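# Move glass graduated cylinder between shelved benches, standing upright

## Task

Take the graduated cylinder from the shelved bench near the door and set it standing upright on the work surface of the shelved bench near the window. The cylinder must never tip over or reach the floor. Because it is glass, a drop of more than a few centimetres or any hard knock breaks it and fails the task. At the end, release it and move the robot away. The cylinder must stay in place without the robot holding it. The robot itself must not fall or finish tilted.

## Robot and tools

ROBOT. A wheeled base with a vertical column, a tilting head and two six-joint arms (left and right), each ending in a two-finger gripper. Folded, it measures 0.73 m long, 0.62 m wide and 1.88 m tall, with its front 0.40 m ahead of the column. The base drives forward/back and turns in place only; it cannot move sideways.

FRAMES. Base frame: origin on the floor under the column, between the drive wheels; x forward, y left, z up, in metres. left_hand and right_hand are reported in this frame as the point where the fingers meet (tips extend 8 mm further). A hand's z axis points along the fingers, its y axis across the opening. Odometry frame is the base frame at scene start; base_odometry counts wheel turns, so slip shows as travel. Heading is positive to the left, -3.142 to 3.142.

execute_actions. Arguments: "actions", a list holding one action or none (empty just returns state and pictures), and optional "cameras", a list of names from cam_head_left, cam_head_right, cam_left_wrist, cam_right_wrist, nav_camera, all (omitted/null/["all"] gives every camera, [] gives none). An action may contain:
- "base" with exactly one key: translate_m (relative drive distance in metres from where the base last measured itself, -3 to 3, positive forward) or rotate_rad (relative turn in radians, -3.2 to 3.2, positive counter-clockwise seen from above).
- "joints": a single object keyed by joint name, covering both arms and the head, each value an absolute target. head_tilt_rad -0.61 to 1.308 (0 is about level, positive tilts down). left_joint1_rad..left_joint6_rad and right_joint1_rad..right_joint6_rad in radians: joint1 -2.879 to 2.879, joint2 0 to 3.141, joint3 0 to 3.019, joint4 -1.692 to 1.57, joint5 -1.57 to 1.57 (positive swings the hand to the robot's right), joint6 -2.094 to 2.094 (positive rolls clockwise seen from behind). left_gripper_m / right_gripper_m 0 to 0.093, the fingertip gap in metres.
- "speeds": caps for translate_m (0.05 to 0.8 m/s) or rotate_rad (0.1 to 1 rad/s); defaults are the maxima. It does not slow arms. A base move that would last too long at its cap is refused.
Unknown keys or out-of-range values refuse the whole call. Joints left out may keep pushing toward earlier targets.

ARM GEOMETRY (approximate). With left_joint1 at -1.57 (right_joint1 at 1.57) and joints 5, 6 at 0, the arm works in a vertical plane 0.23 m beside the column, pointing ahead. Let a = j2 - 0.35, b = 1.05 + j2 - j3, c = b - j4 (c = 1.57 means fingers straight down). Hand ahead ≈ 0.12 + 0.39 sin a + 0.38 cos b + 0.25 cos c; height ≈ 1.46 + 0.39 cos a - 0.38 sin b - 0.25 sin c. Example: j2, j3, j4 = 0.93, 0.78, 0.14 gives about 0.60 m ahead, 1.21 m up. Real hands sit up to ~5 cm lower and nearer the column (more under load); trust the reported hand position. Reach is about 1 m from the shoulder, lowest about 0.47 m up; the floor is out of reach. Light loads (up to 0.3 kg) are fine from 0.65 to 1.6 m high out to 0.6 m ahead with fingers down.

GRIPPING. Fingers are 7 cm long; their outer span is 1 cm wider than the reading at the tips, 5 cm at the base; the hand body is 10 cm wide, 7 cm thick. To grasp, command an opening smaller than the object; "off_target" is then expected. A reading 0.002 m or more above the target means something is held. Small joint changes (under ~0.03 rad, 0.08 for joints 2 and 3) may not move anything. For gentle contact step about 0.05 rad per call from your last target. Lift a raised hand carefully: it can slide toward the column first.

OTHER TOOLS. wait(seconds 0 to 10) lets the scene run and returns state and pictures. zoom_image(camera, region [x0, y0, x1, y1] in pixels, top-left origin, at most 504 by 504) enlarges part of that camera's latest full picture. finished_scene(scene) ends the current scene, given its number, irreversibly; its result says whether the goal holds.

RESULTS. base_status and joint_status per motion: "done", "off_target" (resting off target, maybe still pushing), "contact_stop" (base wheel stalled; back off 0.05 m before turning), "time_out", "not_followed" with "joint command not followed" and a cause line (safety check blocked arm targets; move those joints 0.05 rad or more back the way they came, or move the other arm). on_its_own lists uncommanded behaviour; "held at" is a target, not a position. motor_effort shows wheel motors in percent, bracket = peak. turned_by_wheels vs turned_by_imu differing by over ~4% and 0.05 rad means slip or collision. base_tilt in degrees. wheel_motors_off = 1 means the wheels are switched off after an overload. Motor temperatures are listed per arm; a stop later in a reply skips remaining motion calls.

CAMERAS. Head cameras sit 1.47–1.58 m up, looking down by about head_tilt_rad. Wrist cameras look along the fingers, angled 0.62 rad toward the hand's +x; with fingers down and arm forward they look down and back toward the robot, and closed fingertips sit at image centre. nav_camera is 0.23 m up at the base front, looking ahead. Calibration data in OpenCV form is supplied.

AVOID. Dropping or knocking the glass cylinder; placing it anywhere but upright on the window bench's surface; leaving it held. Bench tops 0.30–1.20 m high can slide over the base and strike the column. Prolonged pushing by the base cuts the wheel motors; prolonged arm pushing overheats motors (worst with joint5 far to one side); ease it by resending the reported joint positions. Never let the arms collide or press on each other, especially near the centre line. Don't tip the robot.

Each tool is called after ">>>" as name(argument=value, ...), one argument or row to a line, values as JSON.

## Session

>>> execute_actions(
  actions=[
    {"joints":{"head_tilt_rad":0.3}},
  ],
)

Scene clock: 0.87 s.
Joint torques (N m, as the arm reports them, + toward a larger angle): left_arm=[-1.45 -8.01 -1.26 -1.73 -0.23  0.16] | right_arm=[-0.13 -7.04  0.05 -0.96 -0.15  0.  ]
Motor temperatures (°C, as the motors report them): left_arm=[22 24 22 24 25 21] | right_arm=[24 24 24 24 25 23]
base_odometry: x=+0.000 y=+0.000 heading=+0.000 (m, m, rad; odometry frame)
turned_by_wheels: +0.000 (rad since the last result)
turned_by_imu: +0.000 (rad since the last result)
base_tilt: forward=+0.3 right=-0.9 (deg)
base_status: not commanded
joint_positions: head_tilt_rad=+0.319 left_joint1_rad=-1.546 left_joint2_rad=+0.874 left_joint3_rad=+0.445 left_joint4_rad=-0.933 left_joint5_rad=-0.024 left_joint6_rad=-0.040 left_gripper_m=+0.094 right_joint1_rad=+1.592 right_joint2_rad=+0.856 right_joint3_rad=+0.404 right_joint4_rad=-0.950 right_joint5_rad=+0.034 right_joint6_rad=-0.056 right_gripper_m=+0.095
joint_status: all done
wheel_motors_off: 0
motor_effort: left_wheel=+2(3) right_wheel=+5(5) (%)
left_hand: x=+0.1708 y=+0.2343 z=+1.2443 quat_wxyz=(+0.407, +0.023, -0.913, -0.026) (m; base frame)
right_hand: x=+0.1501 y=-0.2269 z=+1.2542 quat_wxyz=(+0.425, +0.041, -0.904, -0.003) (m; base frame)
pictures: cam_head_left, cam_head_right, cam_left_wrist, cam_right_wrist, nav_camera
camera_calibration (this result's frames):
cam_head_left: T_world_to_cam=[[0.0878347, -0.995686, -0.0299052, 0.093804], [-0.36294, -0.00403036, -0.931804, 1.45911], [0.927664, 0.0926985, -0.361728, 0.433513], [0, 0, 0, 1]] pos_world=[0.119176, 0.059094, 1.51922]
cam_head_right: T_world_to_cam=[[0.0661714, -0.997671, -0.0165806, -0.0316139], [-0.367411, -0.00891267, -0.930016, 1.45416], [0.927702, 0.0676324, -0.367145, 0.435426], [0, 0, 0, 1]] pos_world=[0.132422, -0.0480286, 1.51173]
cam_left_wrist: T_world_to_cam=[[0.0256969, -0.997263, -0.0693322, 0.310569], [-0.124912, -0.0720147, 0.989551, -1.18534], [-0.991835, -0.016768, -0.126421, 0.455645], [0, 0, 0, 1]] pos_world=[0.295881, 0.231997, 1.25209]
cam_right_wrist: T_world_to_cam=[[0.0839932, -0.995054, -0.0530388, -0.173406], [-0.0752996, -0.0594128, 0.995389, -1.24538], [-0.993617, -0.0796122, -0.0799174, 0.355589], [0, 0, 0, 1]] pos_world=[0.274108, -0.21823, 1.25886]
Images, in order (width x height): cam_head_left 504x504, cam_head_right 504x504, cam_left_wrist 616x616, cam_right_wrist 616x616, nav_camera 504x504.

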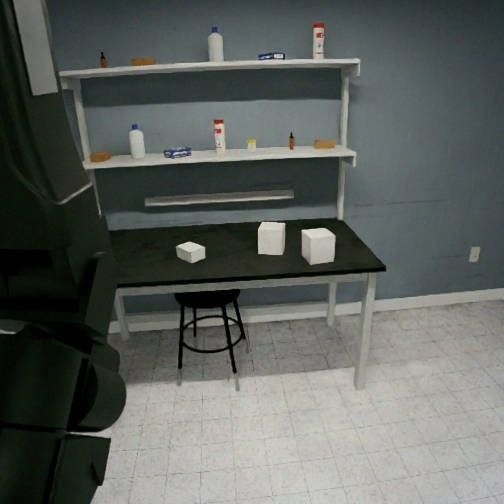

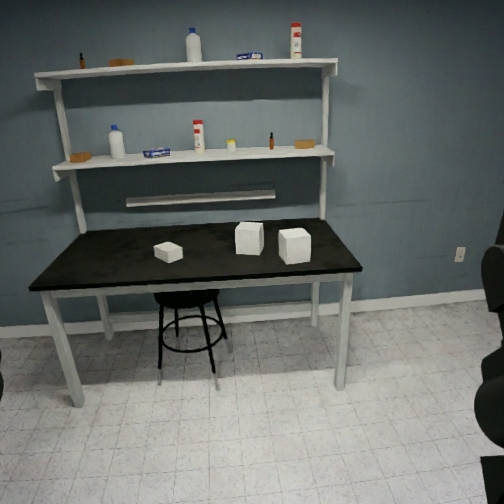

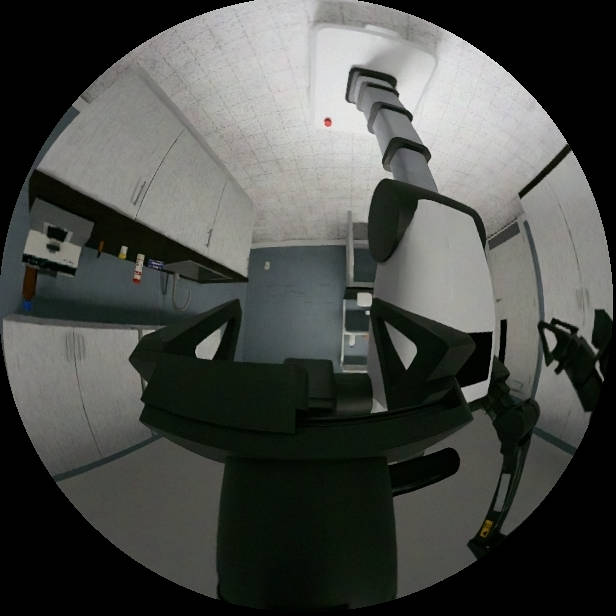

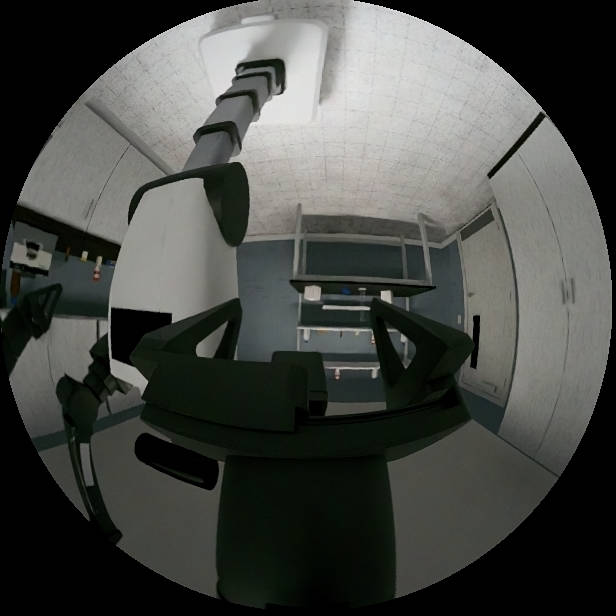

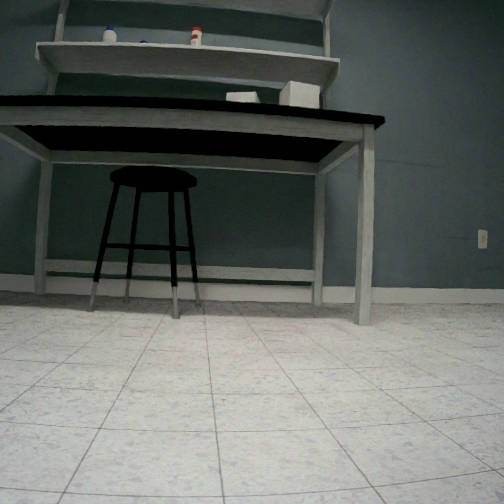

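>>> execute_actions(
  actions=[
    {"base":{"rotate_rad":3.14}},
  ],
  cameras=["cam_head_right"],
)

Scene clock: 5.53 s.
Joint torques (N m, as the arm reports them, + toward a larger angle): left_arm=[-0.73 -8.75 -1.08 -1.91 -0.19  0.16] | right_arm=[-0.16 -7.09  0.02 -0.95 -0.15  0.01]
Motor temperatures (°C, as the motors report them): left_arm=[22 24 22 24 25 21] | right_arm=[24 24 24 24 25 23]
base_odometry: x=+0.000 y=+0.000 heading=+3.140 (m, m, rad; odometry frame)
turned_by_wheels: +3.140 (rad since the last result)
turned_by_imu: +3.143 (rad since the last result)
base_tilt: forward=+0.3 right=-0.9 (deg)
base_status: done
joint_positions: head_tilt_rad=+0.319 left_joint1_rad=-1.546 left_joint2_rad=+0.874 left_joint3_rad=+0.445 left_joint4_rad=-0.933 left_joint5_rad=-0.024 left_joint6_rad=-0.040 left_gripper_m=+0.094 right_joint1_rad=+1.592 right_joint2_rad=+0.856 right_joint3_rad=+0.404 right_joint4_rad=-0.950 right_joint5_rad=+0.034 right_joint6_rad=-0.056 right_gripper_m=+0.095
joint_status: not commanded
wheel_motors_off: 0
motor_effort: left_wheel=-2(35) right_wheel=+1(34) (%)
left_hand: x=+0.1708 y=+0.2343 z=+1.2443 quat_wxyz=(+0.407, +0.023, -0.913, -0.026) (m; base frame)
right_hand: x=+0.1501 y=-0.2269 z=+1.2542 quat_wxyz=(+0.425, +0.041, -0.904, -0.003) (m; base frame)
pictures: cam_head_right
camera_calibration (this result's frames):
cam_head_right: T_world_to_cam=[[0.0661735, -0.997671, -0.0165724, -0.0316266], [-0.367296, -0.00891267, -0.930062, 1.45423], [0.927747, 0.0676324, -0.36703, 0.435246], [0, 0, 0, 1]] pos_world=[0.132426, -0.0480286, 1.51174]
Images, in order (width x height): cam_head_right 504x504.

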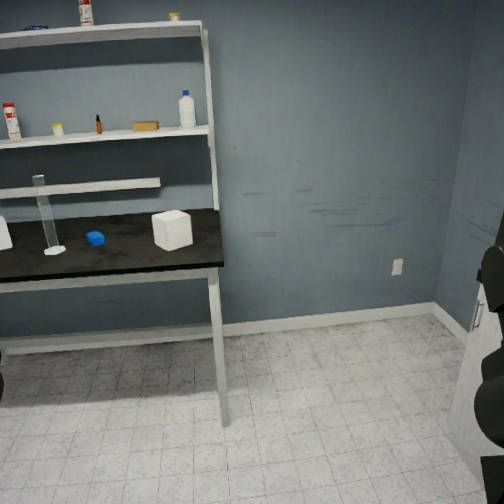

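>>> execute_actions(
  actions=[
    {"base":{"rotate_rad":0.39},"joints":{"left_joint1_rad":-1.57,"left_joint2_rad":1.8,"left_joint3_rad":1.37,"left_joint4_rad":1.5,"left_joint5_rad":0,"left_joint6_rad":0}},
  ],
  cameras=[],
)

>>> execute_actions(
  actions=[
    {"base":{"translate_m":0.7},"joints":{"head_tilt_rad":0.5}},
  ],
  cameras=["cam_head_right","cam_left_wrist"],
)

Scene clock: 8.27 s.
Joint torques (N m, as the arm reports them, + toward a larger angle): left_arm=[ -2.04 -20.5    3.06   1.85  -0.12   0.25] | right_arm=[-0.15 -7.07  0.04 -0.93 -0.15  0.  ]
Motor temperatures (°C, as the motors report them): left_arm=[22 24 22 24 25 21] | right_arm=[24 24 24 24 25 23]
base_odometry: x=+0.000 y=+0.000 heading=-2.754 (m, m, rad; odometry frame)
turned_by_wheels: +0.389 (rad since the last result)
turned_by_imu: +0.390 (rad since the last result)
base_tilt: forward=+0.3 right=-0.9 (deg)
base_status: done
joint_positions: head_tilt_rad=+0.319 left_joint1_rad=-1.563 left_joint2_rad=+1.807 left_joint3_rad=+1.356 left_joint4_rad=+1.479 left_joint5_rad=-0.001 left_joint6_rad=-0.013 left_gripper_m=+0.094 right_joint1_rad=+1.592 right_joint2_rad=+0.856 right_joint3_rad=+0.404 right_joint4_rad=-0.950 right_joint5_rad=+0.034 right_joint6_rad=-0.056 right_gripper_m=+0.095
joint_status: all done
wheel_motors_off: 0
motor_effort: left_wheel=-3(31) right_wheel=+3(21) (%)
left_hand: x=+0.7798 y=+0.2296 z=+1.1123 quat_wxyz=(-0.700, +0.004, -0.714, +0.000) (m; base frame)
right_hand: x=+0.1501 y=-0.2269 z=+1.2542 quat_wxyz=(+0.425, +0.041, -0.904, -0.003) (m; base frame)
pictures: none
No camera images: the call's "cameras" was empty. Leave "cameras" out to get every camera's image.

Scene clock: 11.13 s.
Joint torques (N m, as the arm reports them, + toward a larger angle): left_arm=[ -2.23 -19.5    2.61   1.87  -0.05   0.23] | right_arm=[-0.12 -6.84  0.   -0.95 -0.14  0.  ]
Motor temperatures (°C, as the motors report them): left_arm=[22 25 22 24 25 21] | right_arm=[24 24 24 24 25 23]
base_odometry: x=-0.648 y=-0.265 heading=-2.754 (m, m, rad; odometry frame)
turned_by_wheels: +0.000 (rad since the last result)
turned_by_imu: +0.003 (rad since the last result)
base_tilt: forward=+0.3 right=-0.9 (deg)
base_status: done
joint_positions: head_tilt_rad=+0.504 left_joint1_rad=-1.563 left_joint2_rad=+1.807 left_joint3_rad=+1.361 left_joint4_rad=+1.479 left_joint5_rad=-0.001 left_joint6_rad=-0.013 left_gripper_m=+0.094 right_joint1_rad=+1.592 right_joint2_rad=+0.856 right_joint3_rad=+0.405 right_joint4_rad=-0.950 right_joint5_rad=+0.034 right_joint6_rad=-0.056 right_gripper_m=+0.095
joint_status: all done
wheel_motors_off: 0
motor_effort: left_wheel=+0(65) right_wheel=-1(47) (%)
left_hand: x=+0.7818 y=+0.2296 z=+1.1139 quat_wxyz=(-0.702, +0.004, -0.712, +0.000) (m; base frame)
right_hand: x=+0.1507 y=-0.2268 z=+1.2540 quat_wxyz=(+0.424, +0.041, -0.905, -0.003) (m; base frame)
pictures: cam_head_right, cam_left_wrist
camera_calibration (this result's frames):
cam_head_right: T_world_to_cam=[[0.0619889, -0.997671, -0.0284772, -0.0130839], [-0.532318, -0.00891267, -0.846498, 1.33379], [0.844272, 0.0676324, -0.531631, 0.692905], [0, 0, 0, 1]] pos_world=[0.125811, -0.0480286, 1.49705]
cam_left_wrist: T_world_to_cam=[[0.00329881, -0.999938, 0.0106176, 0.210203], [-0.581734, -0.0105551, -0.813311, 1.37093], [0.813372, -0.00349363, -0.581733, 0.137884], [0, 0, 0, 1]] pos_world=[0.68467, 0.225142, 1.19297]
Images, in order (width x height): cam_head_right 504x504, cam_left_wrist 616x616.

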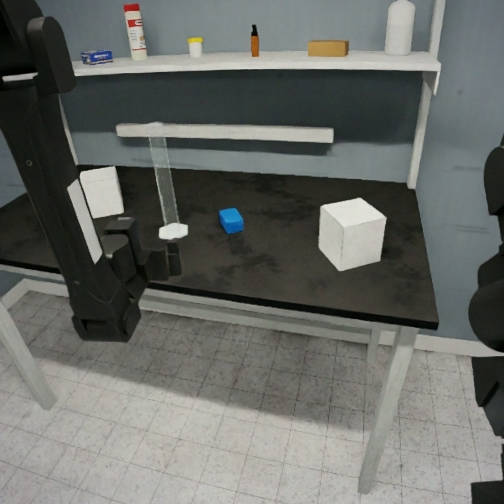

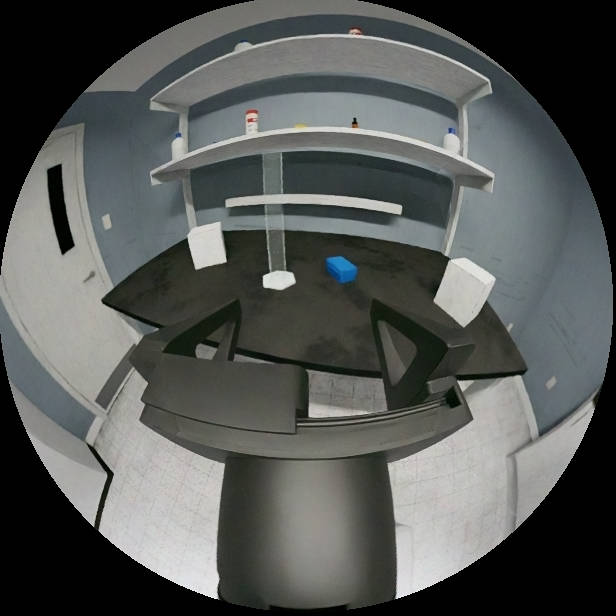

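>>> execute_actions(
  actions=[
    {"base":{"rotate_rad":0.04}},
  ],
  cameras=[],
)

>>> execute_actions(
  actions=[
    {"base":{"translate_m":0.3},"speeds":{"translate_m":0.2}},
  ],
  cameras=["cam_left_wrist"],
)

Scene clock: 12.40 s.
Joint torques (N m, as the arm reports them, + toward a larger angle): left_arm=[ -2.22 -20.93   2.66   2.18  -0.1    0.21] | right_arm=[-0.17 -6.99 -0.04 -0.95 -0.15  0.  ]
Motor temperatures (°C, as the motors report them): left_arm=[22 25 22 24 25 21] | right_arm=[24 24 24 24 25 23]
base_odometry: x=-0.648 y=-0.265 heading=-2.716 (m, m, rad; odometry frame)
turned_by_wheels: +0.038 (rad since the last result)
turned_by_imu: +0.038 (rad since the last result)
base_tilt: forward=+0.3 right=-0.9 (deg)
base_status: done
joint_positions: head_tilt_rad=+0.504 left_joint1_rad=-1.565 left_joint2_rad=+1.807 left_joint3_rad=+1.361 left_joint4_rad=+1.479 left_joint5_rad=-0.001 left_joint6_rad=-0.013 left_gripper_m=+0.094 right_joint1_rad=+1.592 right_joint2_rad=+0.856 right_joint3_rad=+0.405 right_joint4_rad=-0.950 right_joint5_rad=+0.034 right_joint6_rad=-0.056 right_gripper_m=+0.095
joint_status: not commanded
wheel_motors_off: 0
motor_effort: left_wheel=+0(52) right_wheel=+1(39) (%)
left_hand: x=+0.7818 y=+0.2286 z=+1.1139 quat_wxyz=(-0.702, +0.004, -0.712, +0.001) (m; base frame)
right_hand: x=+0.1507 y=-0.2268 z=+1.2540 quat_wxyz=(+0.424, +0.041, -0.905, -0.003) (m; base frame)
pictures: none
No camera images: the call's "cameras" was empty. Leave "cameras" out to get every camera's image.

Scene clock: 15.00 s.
Joint torques (N m, as the arm reports them, + toward a larger angle): left_arm=[ -2.54 -20.04   2.36   1.89  -0.1    0.21] | right_arm=[-0.11 -7.13  0.06 -0.93 -0.15  0.  ]
Motor temperatures (°C, as the motors report them): left_arm=[22 25 22 24 25 21] | right_arm=[24 24 24 24 25 23]
base_odometry: x=-0.921 y=-0.389 heading=-2.715 (m, m, rad; odometry frame)
turned_by_wheels: +0.001 (rad since the last result)
turned_by_imu: +0.002 (rad since the last result)
base_tilt: forward=+0.3 right=-0.9 (deg)
base_status: done
joint_positions: head_tilt_rad=+0.505 left_joint1_rad=-1.565 left_joint2_rad=+1.807 left_joint3_rad=+1.362 left_joint4_rad=+1.479 left_joint5_rad=-0.001 left_joint6_rad=-0.013 left_gripper_m=+0.094 right_joint1_rad=+1.592 right_joint2_rad=+0.855 right_joint3_rad=+0.404 right_joint4_rad=-0.950 right_joint5_rad=+0.034 right_joint6_rad=-0.056 right_gripper_m=+0.095
joint_status: not commanded
wheel_motors_off: 0
motor_effort: left_wheel=+1(70) right_wheel=-1(33) (%)
left_hand: x=+0.7824 y=+0.2286 z=+1.1143 quat_wxyz=(-0.703, +0.004, -0.712, +0.001) (m; base frame)
right_hand: x=+0.1499 y=-0.2269 z=+1.2542 quat_wxyz=(+0.425, +0.041, -0.904, -0.003) (m; base frame)
pictures: cam_left_wrist
camera_calibration (this result's frames):
cam_left_wrist: T_world_to_cam=[[0.00250973, -0.999926, 0.0119382, 0.208352], [-0.580501, -0.0111776, -0.814183, 1.37175], [0.814256, -0.00488674, -0.580486, 0.13588], [0, 0, 0, 1]] pos_world=[0.685136, 0.224333, 1.19324]
Images, in order (width x height): cam_left_wrist 616x616.

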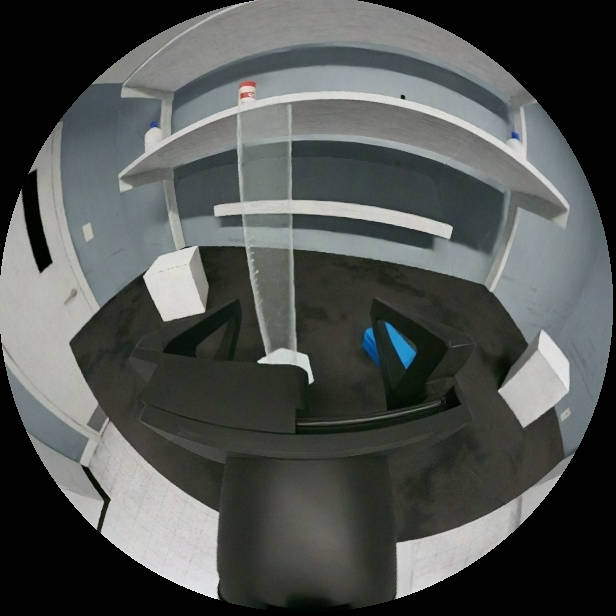

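Slightly left; adjust and advance.

>>> execute_actions(
  actions=[
    {"base":{"rotate_rad":0.025}},
  ],
  cameras=[],
)

>>> execute_actions(
  actions=[
    {"base":{"translate_m":0.07},"speeds":{"translate_m":0.1}},
  ],
  cameras=["cam_left_wrist"],
)

Scene clock: 16.03 s.
Joint torques (N m, as the arm reports them, + toward a larger angle): left_arm=[ -1.67 -19.68   2.38   1.78  -0.09   0.28] | right_arm=[-0.09 -7.04  0.09 -0.95 -0.14  0.  ]
Motor temperatures (°C, as the motors report them): left_arm=[22 25 22 24 25 21] | right_arm=[24 24 24 24 25 23]
base_odometry: x=-0.921 y=-0.389 heading=-2.692 (m, m, rad; odometry frame)
turned_by_wheels: +0.023 (rad since the last result)
turned_by_imu: +0.023 (rad since the last result)
base_tilt: forward=+0.3 right=-0.9 (deg)
base_status: done
joint_positions: head_tilt_rad=+0.505 left_joint1_rad=-1.565 left_joint2_rad=+1.807 left_joint3_rad=+1.362 left_joint4_rad=+1.479 left_joint5_rad=-0.001 left_joint6_rad=-0.013 left_gripper_m=+0.094 right_joint1_rad=+1.592 right_joint2_rad=+0.855 right_joint3_rad=+0.404 right_joint4_rad=-0.950 right_joint5_rad=+0.034 right_joint6_rad=-0.056 right_gripper_m=+0.095
joint_status: not commanded
wheel_motors_off: 0
motor_effort: left_wheel=-1(51) right_wheel=+1(39) (%)
left_hand: x=+0.7824 y=+0.2286 z=+1.1143 quat_wxyz=(-0.703, +0.004, -0.712, +0.001) (m; base frame)
right_hand: x=+0.1499 y=-0.2269 z=+1.2542 quat_wxyz=(+0.425, +0.041, -0.904, -0.003) (m; base frame)
pictures: none
No camera images: the call's "cameras" was empty. Leave "cameras" out to get every camera's image.

Scene clock: 17.67 s.
Joint torques (N m, as the arm reports them, + toward a larger angle): left_arm=[ -2.37 -20.27   2.49   1.81  -0.12   0.23] | right_arm=[-0.16 -6.87  0.14 -0.94 -0.14  0.  ]
Motor temperatures (°C, as the motors report them): left_arm=[22 25 22 24 25 21] | right_arm=[24 24 24 24 25 23]
base_odometry: x=-0.984 y=-0.419 heading=-2.691 (m, m, rad; odometry frame)
turned_by_wheels: +0.001 (rad since the last result)
turned_by_imu: +0.002 (rad since the last result)
base_tilt: forward=+0.3 right=-0.9 (deg)
base_status: done
joint_positions: head_tilt_rad=+0.505 left_joint1_rad=-1.565 left_joint2_rad=+1.807 left_joint3_rad=+1.363 left_joint4_rad=+1.479 left_joint5_rad=-0.001 left_joint6_rad=-0.013 left_gripper_m=+0.094 right_joint1_rad=+1.592 right_joint2_rad=+0.855 right_joint3_rad=+0.403 right_joint4_rad=-0.950 right_joint5_rad=+0.034 right_joint6_rad=-0.056 right_gripper_m=+0.095
joint_status: not commanded
wheel_motors_off: 0
motor_effort: left_wheel=+2(59) right_wheel=-1(37) (%)
left_hand: x=+0.7828 y=+0.2286 z=+1.1146 quat_wxyz=(-0.703, +0.004, -0.711, +0.001) (m; base frame)
right_hand: x=+0.1499 y=-0.2269 z=+1.2543 quat_wxyz=(+0.425, +0.041, -0.904, -0.003) (m; base frame)
pictures: cam_left_wrist
camera_calibration (this result's frames):
cam_left_wrist: T_world_to_cam=[[0.0024901, -0.999926, 0.0119376, 0.208362], [-0.579569, -0.0111713, -0.814847, 1.37227], [0.81492, -0.00488961, -0.579553, 0.134147], [0, 0, 0, 1]] pos_world=[0.685485, 0.224333, 1.19345]
Images, in order (width x height): cam_left_wrist 616x616.

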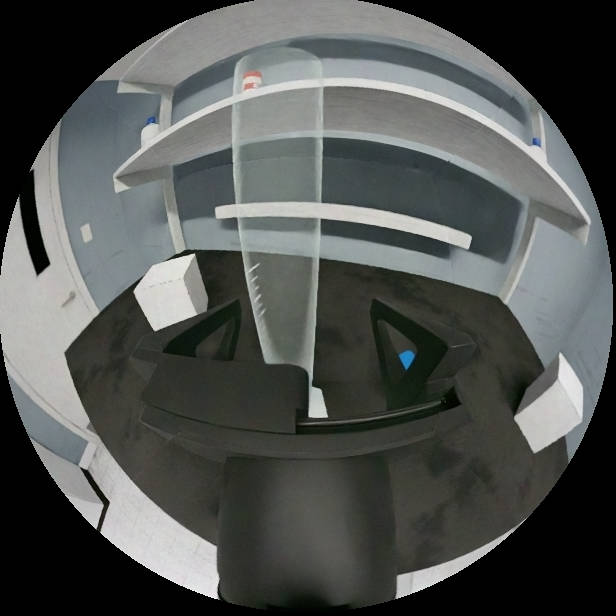

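>>> execute_actions(
  actions=[
    {"joints":{"left_gripper_m":0.0}},
  ],
  cameras=[],
)

>>> execute_actions(
  actions=[
    {"joints":{"left_joint2_rad":1.62,"left_joint3_rad":1.24,"left_joint4_rad":1.45}},
  ],
  cameras=[],
)

>>> execute_actions(
  actions=[
    {"base":{"translate_m":-0.3},"speeds":{"translate_m":0.3}},
  ],
  cameras=[],
)

>>> execute_actions(
  actions=[
    {"base":{"rotate_rad":2.98},"speeds":{"rotate_rad":0.6}},
  ],
  cameras=[],
)

>>> execute_actions(
  actions=[
    {"base":{"translate_m":1.3},"speeds":{"translate_m":0.5}},
  ],
  cameras=["cam_head_right"],
)

Scene clock: 19.27 s.
Joint torques (N m, as the arm reports them, + toward a larger angle): left_arm=[ -2.76 -20.53   2.23   1.91  -0.13   0.24] | right_arm=[-0.12 -6.92  0.1  -0.96 -0.15  0.  ]
Motor temperatures (°C, as the motors report them): left_arm=[22 26 22 24 25 21] | right_arm=[24 24 24 24 25 23]
base_odometry: x=-0.984 y=-0.419 heading=-2.691 (m, m, rad; odometry frame)
turned_by_wheels: +0.000 (rad since the last result)
turned_by_imu: +0.000 (rad since the last result)
base_tilt: forward=+0.3 right=-0.9 (deg)
base_status: not commanded
joint_positions: head_tilt_rad=+0.505 left_joint1_rad=-1.566 left_joint2_rad=+1.807 left_joint3_rad=+1.363 left_joint4_rad=+1.480 left_joint5_rad=+0.000 left_joint6_rad=-0.012 left_gripper_m=+0.041 right_joint1_rad=+1.592 right_joint2_rad=+0.855 right_joint3_rad=+0.403 right_joint4_rad=-0.950 right_joint5_rad=+0.034 right_joint6_rad=-0.056 right_gripper_m=+0.095
joint_status: left_gripper_m off_target (ended at +0.041, target +0.000)
wheel_motors_off: 0
motor_effort: left_wheel=+2(2) right_wheel=-1(1) (%)
left_hand: x=+0.7828 y=+0.2280 z=+1.1149 quat_wxyz=(-0.703, +0.004, -0.711, +0.002) (m; base frame)
right_hand: x=+0.1499 y=-0.2269 z=+1.2543 quat_wxyz=(+0.425, +0.041, -0.904, -0.003) (m; base frame)
pictures: none
No camera images: the call's "cameras" was empty. Leave "cameras" out to get every camera's image.

Scene clock: 20.43 s.
Joint torques (N m, as the arm reports them, + toward a larger angle): left_arm=[ -1.86 -21.31   2.86   1.28  -0.12   0.21] | right_arm=[-0.13 -7.01  0.16 -0.98 -0.15  0.  ]
Motor temperatures (°C, as the motors report them): left_arm=[22 26 22 24 25 21] | right_arm=[24 24 24 24 25 23]
base_odometry: x=-0.984 y=-0.419 heading=-2.691 (m, m, rad; odometry frame)
turned_by_wheels: +0.000 (rad since the last result)
turned_by_imu: +0.000 (rad since the last result)
base_tilt: forward=+0.3 right=-0.9 (deg)
base_status: not commanded
joint_positions: head_tilt_rad=+0.505 left_joint1_rad=-1.566 left_joint2_rad=+1.637 left_joint3_rad=+1.230 left_joint4_rad=+1.450 left_joint5_rad=+0.000 left_joint6_rad=-0.012 left_gripper_m=+0.041 right_joint1_rad=+1.592 right_joint2_rad=+0.855 right_joint3_rad=+0.403 right_joint4_rad=-0.950 right_joint5_rad=+0.034 right_joint6_rad=-0.056 right_gripper_m=+0.095
joint_status: all done
wheel_motors_off: 0
motor_effort: left_wheel=+2(3) right_wheel=-1(2) (%)
left_hand: x=+0.7842 y=+0.2277 z=+1.1819 quat_wxyz=(-0.706, +0.004, -0.708, +0.002) (m; base frame)
right_hand: x=+0.1499 y=-0.2269 z=+1.2543 quat_wxyz=(+0.425, +0.041, -0.904, -0.003) (m; base frame)
pictures: none
No camera images: the call's "cameras" was empty. Leave "cameras" out to get every camera's image.

Scene clock: 22.70 s.
Joint torques (N m, as the arm reports them, + toward a larger angle): left_arm=[ -2.7  -20.31   2.95   1.34  -0.16   0.22] | right_arm=[-0.17 -6.93  0.19 -0.93 -0.14  0.  ]
Motor temperatures (°C, as the motors report them): left_arm=[22 26 23 24 25 21] | right_arm=[24 24 24 24 25 23]
base_odometry: x=-0.714 y=-0.289 heading=-2.689 (m, m, rad; odometry frame)
turned_by_wheels: +0.001 (rad since the last result)
turned_by_imu: +0.000 (rad since the last result)
base_tilt: forward=+0.3 right=-0.8 (deg)
base_status: done
joint_positions: head_tilt_rad=+0.505 left_joint1_rad=-1.566 left_joint2_rad=+1.637 left_joint3_rad=+1.230 left_joint4_rad=+1.450 left_joint5_rad=+0.000 left_joint6_rad=-0.012 left_gripper_m=+0.041 right_joint1_rad=+1.592 right_joint2_rad=+0.855 right_joint3_rad=+0.403 right_joint4_rad=-0.950 right_joint5_rad=+0.034 right_joint6_rad=-0.056 right_gripper_m=+0.095
joint_status: not commanded
wheel_motors_off: 0
motor_effort: left_wheel=+2(69) right_wheel=-1(32) (%)
left_hand: x=+0.7842 y=+0.2277 z=+1.1819 quat_wxyz=(-0.706, +0.004, -0.708, +0.002) (m; base frame)
right_hand: x=+0.1495 y=-0.2269 z=+1.2544 quat_wxyz=(+0.425, +0.041, -0.904, -0.003) (m; base frame)
pictures: none
No camera images: the call's "cameras" was empty. Leave "cameras" out to get every camera's image.

Scene clock: 28.57 s.
Joint torques (N m, as the arm reports them, + toward a larger angle): left_arm=[ -2.11 -20.     2.83   1.14  -0.11   0.2 ] | right_arm=[-0.17 -6.91  0.19 -0.95 -0.14  0.  ]
Motor temperatures (°C, as the motors report them): left_arm=[22 26 23 24 25 21] | right_arm=[24 24 24 24 25 23]
base_odometry: x=-0.714 y=-0.289 heading=+0.290 (m, m, rad; odometry frame)
turned_by_wheels: +2.980 (rad since the last result)
turned_by_imu: +2.979 (rad since the last result)
base_tilt: forward=+0.3 right=-0.9 (deg)
base_status: done
joint_positions: head_tilt_rad=+0.505 left_joint1_rad=-1.566 left_joint2_rad=+1.637 left_joint3_rad=+1.230 left_joint4_rad=+1.450 left_joint5_rad=+0.000 left_joint6_rad=-0.012 left_gripper_m=+0.041 right_joint1_rad=+1.592 right_joint2_rad=+0.855 right_joint3_rad=+0.403 right_joint4_rad=-0.950 right_joint5_rad=+0.034 right_joint6_rad=-0.056 right_gripper_m=+0.095
joint_status: not commanded
wheel_motors_off: 0
motor_effort: left_wheel=-2(55) right_wheel=+1(43) (%)
left_hand: x=+0.7842 y=+0.2272 z=+1.1819 quat_wxyz=(-0.706, +0.004, -0.708, +0.002) (m; base frame)
right_hand: x=+0.1495 y=-0.2269 z=+1.2544 quat_wxyz=(+0.425, +0.041, -0.904, -0.003) (m; base frame)
pictures: none
No camera images: the call's "cameras" was empty. Leave "cameras" out to get every camera's image.

Scene clock: 32.70 s.
Joint torques (N m, as the arm reports them, + toward a larger angle): left_arm=[ -1.56 -20.63   2.93   0.93  -0.12   0.2 ] | right_arm=[-0.2  -7.12  0.04 -0.94 -0.14  0.  ]
Motor temperatures (°C, as the motors report them): left_arm=[22 26 23 24 25 21] | right_arm=[24 24 24 24 25 23]
base_odometry: x=+0.531 y=+0.084 heading=+0.291 (m, m, rad; odometry frame)
turned_by_wheels: +0.000 (rad since the last result)
turned_by_imu: +0.005 (rad since the last result)
base_tilt: forward=+0.3 right=-0.9 (deg)
base_status: done
joint_positions: head_tilt_rad=+0.505 left_joint1_rad=-1.566 left_joint2_rad=+1.637 left_joint3_rad=+1.231 left_joint4_rad=+1.450 left_joint5_rad=+0.000 left_joint6_rad=-0.012 left_gripper_m=+0.041 right_joint1_rad=+1.592 right_joint2_rad=+0.855 right_joint3_rad=+0.404 right_joint4_rad=-0.950 right_joint5_rad=+0.034 right_joint6_rad=-0.056 right_gripper_m=+0.095
joint_status: not commanded
wheel_motors_off: 0
motor_effort: left_wheel=+0(66) right_wheel=+0(46) (%)
left_hand: x=+0.7843 y=+0.2272 z=+1.1820 quat_wxyz=(-0.706, +0.004, -0.708, +0.002) (m; base frame)
right_hand: x=+0.1503 y=-0.2269 z=+1.2542 quat_wxyz=(+0.424, +0.041, -0.905, -0.003) (m; base frame)
pictures: cam_head_right
camera_calibration (this result's frames):
cam_head_right: T_world_to_cam=[[0.0619809, -0.997671, -0.0284946, -0.0130569], [-0.532555, -0.00891267, -0.846349, 1.33357], [0.844123, 0.0676324, -0.531867, 0.693276], [0, 0, 0, 1]] pos_world=[0.125799, -0.0480286, 1.49702]
Images, in order (width x height): cam_head_right 504x504.

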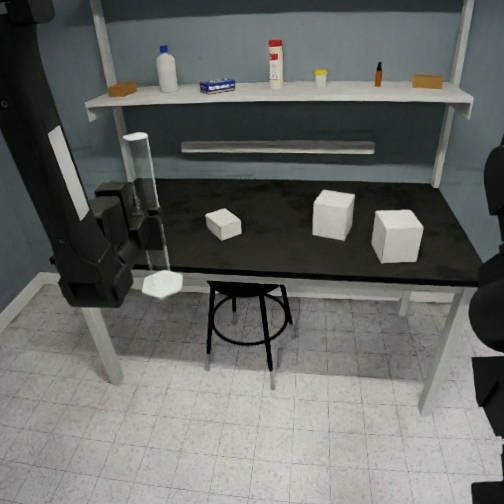

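>>> execute_actions(
  actions=[
    {"base":{"rotate_rad":0.06}},
  ],
  cameras=[],
)

>>> execute_actions(
  actions=[
    {"base":{"translate_m":0.45},"speeds":{"translate_m":0.2}},
  ],
  cameras=[],
)

>>> execute_actions(
  actions=[
    {"joints":{"left_joint2_rad":1.78,"left_joint3_rad":1.35,"left_joint4_rad":1.48}},
  ],
  cameras=["cam_head_right"],
)

Scene clock: 34.20 s.
Joint torques (N m, as the arm reports them, + toward a larger angle): left_arm=[ -1.64 -21.13   3.05   1.25  -0.12   0.25] | right_arm=[-0.1  -6.94  0.   -0.95 -0.15  0.  ]
Motor temperatures (°C, as the motors report them): left_arm=[22 26 23 24 25 21] | right_arm=[24 24 24 24 25 23]
base_odometry: x=+0.531 y=+0.084 heading=+0.349 (m, m, rad; odometry frame)
turned_by_wheels: +0.058 (rad since the last result)
turned_by_imu: +0.057 (rad since the last result)
base_tilt: forward=+0.3 right=-0.9 (deg)
base_status: done
joint_positions: head_tilt_rad=+0.505 left_joint1_rad=-1.567 left_joint2_rad=+1.637 left_joint3_rad=+1.231 left_joint4_rad=+1.450 left_joint5_rad=+0.000 left_joint6_rad=-0.012 left_gripper_m=+0.041 right_joint1_rad=+1.592 right_joint2_rad=+0.855 right_joint3_rad=+0.404 right_joint4_rad=-0.950 right_joint5_rad=+0.034 right_joint6_rad=-0.056 right_gripper_m=+0.095
joint_status: not commanded
wheel_motors_off: 0
motor_effort: left_wheel=-2(54) right_wheel=+1(41) (%)
left_hand: x=+0.7843 y=+0.2268 z=+1.1820 quat_wxyz=(-0.706, +0.004, -0.708, +0.002) (m; base frame)
right_hand: x=+0.1503 y=-0.2269 z=+1.2542 quat_wxyz=(+0.424, +0.041, -0.905, -0.003) (m; base frame)
pictures: none
No camera images: the call's "cameras" was empty. Leave "cameras" out to get every camera's image.

Scene clock: 37.50 s.
Joint torques (N m, as the arm reports them, + toward a larger angle): left_arm=[ -2.12 -20.78   3.12   1.17  -0.17   0.16] | right_arm=[-0.11 -6.95  0.17 -0.96 -0.15  0.  ]
Motor temperatures (°C, as the motors report them): left_arm=[22 27 23 24 25 21] | right_arm=[24 24 24 24 25 23]
base_odometry: x=+0.954 y=+0.238 heading=+0.350 (m, m, rad; odometry frame)
turned_by_wheels: +0.001 (rad since the last result)
turned_by_imu: +0.003 (rad since the last result)
base_tilt: forward=+0.3 right=-0.9 (deg)
base_status: done
joint_positions: head_tilt_rad=+0.505 left_joint1_rad=-1.567 left_joint2_rad=+1.637 left_joint3_rad=+1.231 left_joint4_rad=+1.450 left_joint5_rad=+0.000 left_joint6_rad=-0.012 left_gripper_m=+0.041 right_joint1_rad=+1.592 right_joint2_rad=+0.855 right_joint3_rad=+0.404 right_joint4_rad=-0.950 right_joint5_rad=+0.034 right_joint6_rad=-0.056 right_gripper_m=+0.095
joint_status: not commanded
wheel_motors_off: 0
motor_effort: left_wheel=+2(78) right_wheel=-1(34) (%)
left_hand: x=+0.7843 y=+0.2268 z=+1.1820 quat_wxyz=(-0.706, +0.004, -0.708, +0.002) (m; base frame)
right_hand: x=+0.1501 y=-0.2269 z=+1.2543 quat_wxyz=(+0.424, +0.041, -0.905, -0.003) (m; base frame)
pictures: none
No camera images: the call's "cameras" was empty. Leave "cameras" out to get every camera's image.

Scene clock: 38.63 s.
Joint torques (N m, as the arm reports them, + toward a larger angle): left_arm=[ -2.26 -21.93   2.22   2.34  -0.13   0.35] | right_arm=[-0.15 -6.89  0.1  -0.94 -0.15  0.  ]
Motor temperatures (°C, as the motors report them): left_arm=[22 27 23 24 25 21] | right_arm=[24 24 24 24 25 23]
base_odometry: x=+0.954 y=+0.238 heading=+0.350 (m, m, rad; odometry frame)
turned_by_wheels: +0.000 (rad since the last result)
turned_by_imu: +0.000 (rad since the last result)
base_tilt: forward=+0.3 right=-0.9 (deg)
base_status: not commanded
joint_positions: head_tilt_rad=+0.505 left_joint1_rad=-1.567 left_joint2_rad=+1.801 left_joint3_rad=+1.345 left_joint4_rad=+1.451 left_joint5_rad=+0.000 left_joint6_rad=-0.012 left_gripper_m=+0.041 right_joint1_rad=+1.592 right_joint2_rad=+0.855 right_joint3_rad=+0.404 right_joint4_rad=-0.950 right_joint5_rad=+0.034 right_joint6_rad=-0.056 right_gripper_m=+0.095
joint_status: all done
wheel_motors_off: 0
motor_effort: left_wheel=+2(3) right_wheel=-2(2) (%)
left_hand: x=+0.7776 y=+0.2270 z=+1.1069 quat_wxyz=(-0.689, +0.004, -0.725, +0.002) (m; base frame)
right_hand: x=+0.1501 y=-0.2269 z=+1.2543 quat_wxyz=(+0.424, +0.041, -0.905, -0.003) (m; base frame)
pictures: cam_head_right
camera_calibration (this result's frames):
cam_head_right: T_world_to_cam=[[0.0619808, -0.997671, -0.0284948, -0.0130565], [-0.532558, -0.00891267, -0.846347, 1.33357], [0.844121, 0.0676324, -0.53187, 0.69328], [0, 0, 0, 1]] pos_world=[0.125799, -0.0480286, 1.49702]
Images, in order (width x height): cam_head_right 504x504.

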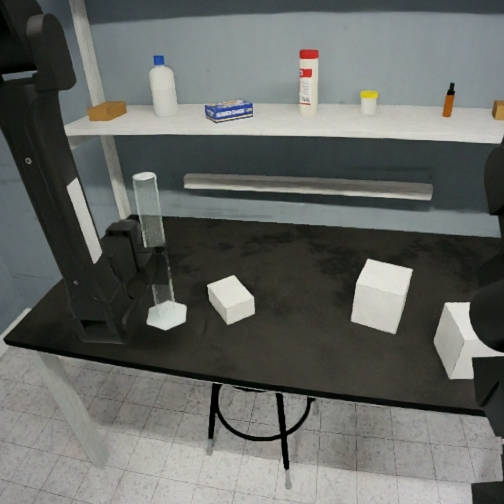

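>>> execute_actions(
  actions=[
    {"joints":{"left_joint2_rad":1.86,"left_joint3_rad":1.38,"left_joint4_rad":1.53}},
  ],
  cameras=[],
)

Scene clock: 39.67 s.
Joint torques (N m, as the arm reports them, + toward a larger angle): left_arm=[ -1.53 -19.42   2.69   2.37  -0.11   0.21] | right_arm=[-0.13 -6.94  0.06 -0.93 -0.14  0.  ]
Motor temperatures (°C, as the motors report them): left_arm=[22 27 23 24 25 21] | right_arm=[24 24 24 24 25 23]
base_odometry: x=+0.954 y=+0.238 heading=+0.350 (m, m, rad; odometry frame)
turned_by_wheels: +0.000 (rad since the last result)
turned_by_imu: +0.000 (rad since the last result)
base_tilt: forward=+0.3 right=-0.9 (deg)
base_status: not commanded
joint_positions: head_tilt_rad=+0.505 left_joint1_rad=-1.567 left_joint2_rad=+1.863 left_joint3_rad=+1.364 left_joint4_rad=+1.498 left_joint5_rad=+0.000 left_joint6_rad=-0.012 left_gripper_m=+0.041 right_joint1_rad=+1.592 right_joint2_rad=+0.855 right_joint3_rad=+0.404 right_joint4_rad=-0.950 right_joint5_rad=+0.034 right_joint6_rad=-0.056 right_gripper_m=+0.095
joint_status: all done
wheel_motors_off: 0
motor_effort: left_wheel=+2(3) right_wheel=-2(2) (%)
left_hand: x=+0.7632 y=+0.2271 z=+1.0832 quat_wxyz=(-0.690, +0.004, -0.724, +0.002) (m; base frame)
right_hand: x=+0.1501 y=-0.2269 z=+1.2543 quat_wxyz=(+0.424, +0.041, -0.905, -0.003) (m; base frame)
pictures: none
No camera images: the call's "cameras" was empty. Leave "cameras" out to get every camera's image.

>>> execute_actions(
  actions=[
    {"joints":{"left_joint2_rad":1.94,"left_joint3_rad":1.44,"left_joint4_rad":1.56}},
  ],
  cameras=["cam_head_right"],
)

Scene clock: 40.70 s.
Joint torques (N m, as the arm reports them, + toward a larger angle): left_arm=[ -2.39 -19.89   1.85   2.37  -0.13   0.25] | right_arm=[-0.16 -6.94  0.09 -0.95 -0.15  0.01]
Motor temperatures (°C, as the motors report them): left_arm=[22 27 23 24 25 21] | right_arm=[24 24 24 24 25 23]
base_odometry: x=+0.954 y=+0.238 heading=+0.350 (m, m, rad; odometry frame)
turned_by_wheels: +0.000 (rad since the last result)
turned_by_imu: +0.000 (rad since the last result)
base_tilt: forward=+0.3 right=-0.9 (deg)
base_status: not commanded
joint_positions: head_tilt_rad=+0.505 left_joint1_rad=-1.567 left_joint2_rad=+1.943 left_joint3_rad=+1.431 left_joint4_rad=+1.524 left_joint5_rad=+0.000 left_joint6_rad=-0.012 left_gripper_m=+0.041 right_joint1_rad=+1.592 right_joint2_rad=+0.855 right_joint3_rad=+0.404 right_joint4_rad=-0.950 right_joint5_rad=+0.034 right_joint6_rad=-0.056 right_gripper_m=+0.095
joint_status: all done
joint sent to its limit — the command would take left_joint4_rad past its upper limit, so that joint was sent only as far as its limit.
wheel_motors_off: 0
motor_effort: left_wheel=+3(3) right_wheel=-2(2) (%)
left_hand: x=+0.7588 y=+0.2272 z=+1.0554 quat_wxyz=(-0.695, +0.004, -0.719, +0.002) (m; base frame)
right_hand: x=+0.1501 y=-0.2269 z=+1.2543 quat_wxyz=(+0.424, +0.041, -0.905, -0.003) (m; base frame)
pictures: cam_head_right
camera_calibration (this result's frames):
cam_head_right: T_world_to_cam=[[0.0619808, -0.997671, -0.0284948, -0.0130565], [-0.532558, -0.00891267, -0.846347, 1.33357], [0.844121, 0.0676324, -0.53187, 0.69328], [0, 0, 0, 1]] pos_world=[0.125799, -0.0480286, 1.49702]
Images, in order (width x height): cam_head_right 504x504.

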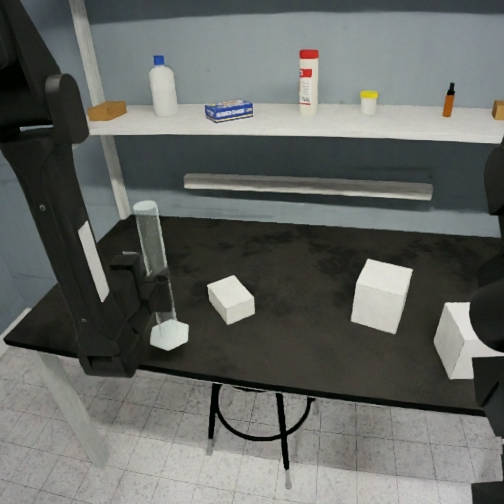

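>>> execute_actions(
  actions=[
    {"base":{"translate_m":0.15},"speeds":{"translate_m":0.15}},
  ],
  cameras=[],
)

>>> execute_actions(
  actions=[
    {"joints":{"left_joint2_rad":2.02,"left_joint3_rad":1.54}},
  ],
  cameras=["cam_head_right"],
)

Scene clock: 42.90 s.
Joint torques (N m, as the arm reports them, + toward a larger angle): left_arm=[ -2.29 -19.48   1.61   2.44  -0.15   0.23] | right_arm=[-0.13 -6.99 -0.04 -0.96 -0.15  0.  ]
Motor temperatures (°C, as the motors report them): left_arm=[22 27 23 24 25 21] | right_arm=[24 24 24 24 25 23]
base_odometry: x=+1.095 y=+0.289 heading=+0.350 (m, m, rad; odometry frame)
turned_by_wheels: +0.001 (rad since the last result)
turned_by_imu: +0.001 (rad since the last result)
base_tilt: forward=+0.3 right=-0.9 (deg)
base_status: done
joint_positions: head_tilt_rad=+0.505 left_joint1_rad=-1.567 left_joint2_rad=+1.944 left_joint3_rad=+1.433 left_joint4_rad=+1.524 left_joint5_rad=+0.000 left_joint6_rad=-0.012 left_gripper_m=+0.041 right_joint1_rad=+1.592 right_joint2_rad=+0.855 right_joint3_rad=+0.405 right_joint4_rad=-0.950 right_joint5_rad=+0.034 right_joint6_rad=-0.056 right_gripper_m=+0.095
joint_status: not commanded
wheel_motors_off: 0
motor_effort: left_wheel=+2(43) right_wheel=-1(32) (%)
left_hand: x=+0.7591 y=+0.2272 z=+1.0553 quat_wxyz=(-0.695, +0.004, -0.719, +0.002) (m; base frame)
right_hand: x=+0.1507 y=-0.2269 z=+1.2541 quat_wxyz=(+0.424, +0.041, -0.905, -0.003) (m; base frame)
pictures: none
No camera images: the call's "cameras" was empty. Leave "cameras" out to get every camera's image.

Scene clock: 43.67 s.
Joint torques (N m, as the arm reports them, + toward a larger angle): left_arm=[ -2.93 -18.84   2.79   2.18  -0.09   0.33] | right_arm=[-0.07 -6.91  0.   -0.93 -0.15  0.  ]
Motor temperatures (°C, as the motors report them): left_arm=[22 27 23 24 25 21] | right_arm=[24 24 24 24 25 23]
base_odometry: x=+1.095 y=+0.289 heading=+0.350 (m, m, rad; odometry frame)
turned_by_wheels: +0.000 (rad since the last result)
turned_by_imu: +0.000 (rad since the last result)
base_tilt: forward=+0.3 right=-0.9 (deg)
base_status: not commanded
joint_positions: head_tilt_rad=+0.505 left_joint1_rad=-1.567 left_joint2_rad=+2.021 left_joint3_rad=+1.525 left_joint4_rad=+1.524 left_joint5_rad=+0.000 left_joint6_rad=-0.012 left_gripper_m=+0.041 right_joint1_rad=+1.592 right_joint2_rad=+0.855 right_joint3_rad=+0.405 right_joint4_rad=-0.950 right_joint5_rad=+0.034 right_joint6_rad=-0.056 right_gripper_m=+0.095
joint_status: all done
wheel_motors_off: 0
motor_effort: left_wheel=+2(2) right_wheel=-2(1) (%)
left_hand: x=+0.7629 y=+0.2272 z=+1.0293 quat_wxyz=(-0.700, +0.004, -0.714, +0.002) (m; base frame)
right_hand: x=+0.1507 y=-0.2269 z=+1.2541 quat_wxyz=(+0.424, +0.041, -0.905, -0.003) (m; base frame)
pictures: cam_head_right
camera_calibration (this result's frames):
cam_head_right: T_world_to_cam=[[0.0619807, -0.997671, -0.0284951, -0.013056], [-0.532562, -0.00891267, -0.846344, 1.33356], [0.844118, 0.0676324, -0.531874, 0.693288], [0, 0, 0, 1]] pos_world=[0.125799, -0.0480286, 1.49702]
Images, in order (width x height): cam_head_right 504x504.

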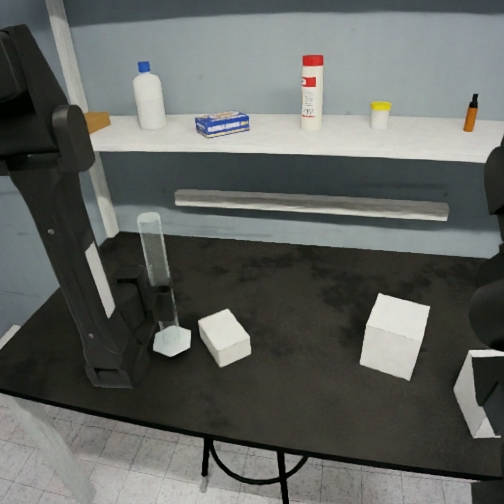

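>>> execute_actions(
  actions=[
    {"joints":{"left_joint2_rad":2.1,"left_joint3_rad":1.62}},
  ],
  cameras=["cam_head_right"],
)

Scene clock: 44.77 s.
Joint torques (N m, as the arm reports them, + toward a larger angle): left_arm=[ -1.83 -19.15   2.36   2.44  -0.13   0.24] | right_arm=[-0.16 -6.91  0.02 -0.95 -0.14  0.  ]
Motor temperatures (°C, as the motors report them): left_arm=[22 27 23 24 25 21] | right_arm=[24 24 24 24 25 23]
base_odometry: x=+1.095 y=+0.289 heading=+0.350 (m, m, rad; odometry frame)
turned_by_wheels: +0.000 (rad since the last result)
turned_by_imu: +0.000 (rad since the last result)
base_tilt: forward=+0.3 right=-0.9 (deg)
base_status: not commanded
joint_positions: head_tilt_rad=+0.505 left_joint1_rad=-1.567 left_joint2_rad=+2.103 left_joint3_rad=+1.608 left_joint4_rad=+1.524 left_joint5_rad=+0.000 left_joint6_rad=-0.012 left_gripper_m=+0.041 right_joint1_rad=+1.592 right_joint2_rad=+0.855 right_joint3_rad=+0.405 right_joint4_rad=-0.950 right_joint5_rad=+0.034 right_joint6_rad=-0.056 right_gripper_m=+0.095
joint_status: all done
wheel_motors_off: 0
motor_effort: left_wheel=+2(3) right_wheel=-2(2) (%)
left_hand: x=+0.7590 y=+0.2273 z=+0.9988 quat_wxyz=(-0.701, +0.004, -0.713, +0.002) (m; base frame)
right_hand: x=+0.1507 y=-0.2269 z=+1.2541 quat_wxyz=(+0.424, +0.041, -0.905, -0.003) (m; base frame)
pictures: cam_head_right
camera_calibration (this result's frames):
cam_head_right: T_world_to_cam=[[0.0619807, -0.997671, -0.0284951, -0.013056], [-0.532562, -0.00891267, -0.846344, 1.33356], [0.844118, 0.0676324, -0.531874, 0.693288], [0, 0, 0, 1]] pos_world=[0.125799, -0.0480286, 1.49702]
Images, in order (width x height): cam_head_right 504x504.

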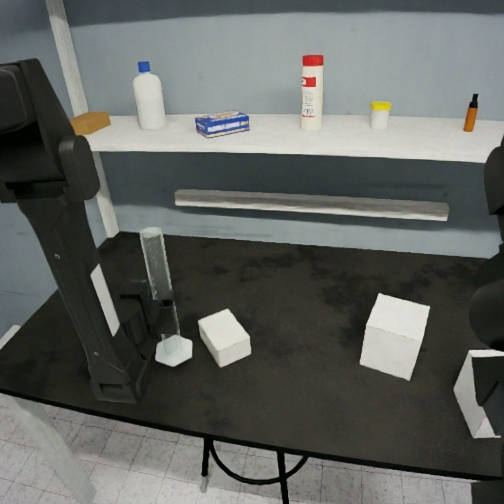

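>>> execute_actions(
  actions=[
    {"joints":{"left_joint2_rad":2.18,"left_joint3_rad":1.70}},
  ],
  cameras=["cam_head_right"],
)

Scene clock: 45.77 s.
Joint torques (N m, as the arm reports them, + toward a larger angle): left_arm=[ -1.96 -19.02   2.39   2.27  -0.11   0.26] | right_arm=[-0.13 -6.87 -0.01 -0.95 -0.15  0.  ]
Motor temperatures (°C, as the motors report them): left_arm=[22 27 23 24 25 21] | right_arm=[24 24 24 24 25 23]
base_odometry: x=+1.095 y=+0.289 heading=+0.350 (m, m, rad; odometry frame)
turned_by_wheels: +0.000 (rad since the last result)
turned_by_imu: +0.000 (rad since the last result)
base_tilt: forward=+0.3 right=-0.9 (deg)
base_status: not commanded
joint_positions: head_tilt_rad=+0.505 left_joint1_rad=-1.567 left_joint2_rad=+2.183 left_joint3_rad=+1.687 left_joint4_rad=+1.524 left_joint5_rad=+0.000 left_joint6_rad=-0.012 left_gripper_m=+0.041 right_joint1_rad=+1.592 right_joint2_rad=+0.855 right_joint3_rad=+0.405 right_joint4_rad=-0.950 right_joint5_rad=+0.034 right_joint6_rad=-0.056 right_gripper_m=+0.095
joint_status: all done
wheel_motors_off: 0
motor_effort: left_wheel=+3(2) right_wheel=-2(2) (%)
left_hand: x=+0.7516 y=+0.2274 z=+0.9685 quat_wxyz=(-0.700, +0.004, -0.714, +0.002) (m; base frame)
right_hand: x=+0.1507 y=-0.2269 z=+1.2541 quat_wxyz=(+0.424, +0.041, -0.905, -0.003) (m; base frame)
pictures: cam_head_right
camera_calibration (this result's frames):
cam_head_right: T_world_to_cam=[[0.0619807, -0.997671, -0.0284951, -0.013056], [-0.532562, -0.00891267, -0.846344, 1.33356], [0.844118, 0.0676324, -0.531874, 0.693288], [0, 0, 0, 1]] pos_world=[0.125799, -0.0480286, 1.49702]
Images, in order (width x height): cam_head_right 504x504.

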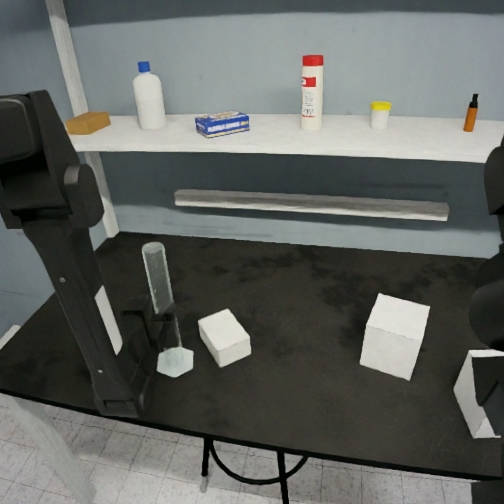

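>>> execute_actions(
  actions=[
    {"joints":{"left_joint2_rad":2.26,"left_joint3_rad":1.78}},
  ],
  cameras=["cam_head_right"],
)

Scene clock: 46.67 s.
Joint torques (N m, as the arm reports them, + toward a larger angle): left_arm=[ -2.15 -17.79   2.57   1.82  -0.13   0.24] | right_arm=[-0.12 -6.98 -0.01 -0.93 -0.14  0.  ]
Motor temperatures (°C, as the motors report them): left_arm=[22 27 23 24 25 21] | right_arm=[24 24 24 24 25 23]
base_odometry: x=+1.095 y=+0.289 heading=+0.350 (m, m, rad; odometry frame)
turned_by_wheels: +0.000 (rad since the last result)
turned_by_imu: +0.000 (rad since the last result)
base_tilt: forward=+0.3 right=-0.9 (deg)
base_status: not commanded
joint_positions: head_tilt_rad=+0.505 left_joint1_rad=-1.567 left_joint2_rad=+2.234 left_joint3_rad=+1.769 left_joint4_rad=+1.540 left_joint5_rad=-0.001 left_joint6_rad=-0.012 left_gripper_m=+0.041 right_joint1_rad=+1.592 right_joint2_rad=+0.855 right_joint3_rad=+0.405 right_joint4_rad=-0.950 right_joint5_rad=+0.034 right_joint6_rad=-0.056 right_gripper_m=+0.095
joint_status: all done
wheel_motors_off: 0
motor_effort: left_wheel=+3(3) right_wheel=-2(2) (%)
left_hand: x=+0.7579 y=+0.2275 z=+0.9618 quat_wxyz=(-0.717, +0.004, -0.697, +0.002) (m; base frame)
right_hand: x=+0.1507 y=-0.2269 z=+1.2541 quat_wxyz=(+0.424, +0.041, -0.905, -0.003) (m; base frame)
pictures: cam_head_right
camera_calibration (this result's frames):
cam_head_right: T_world_to_cam=[[0.0619807, -0.997671, -0.0284951, -0.013056], [-0.532562, -0.00891267, -0.846344, 1.33356], [0.844118, 0.0676324, -0.531874, 0.693288], [0, 0, 0, 1]] pos_world=[0.125799, -0.0480286, 1.49702]
Images, in order (width x height): cam_head_right 504x504.

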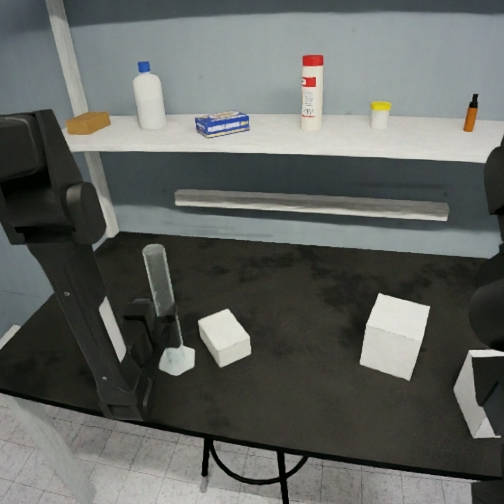

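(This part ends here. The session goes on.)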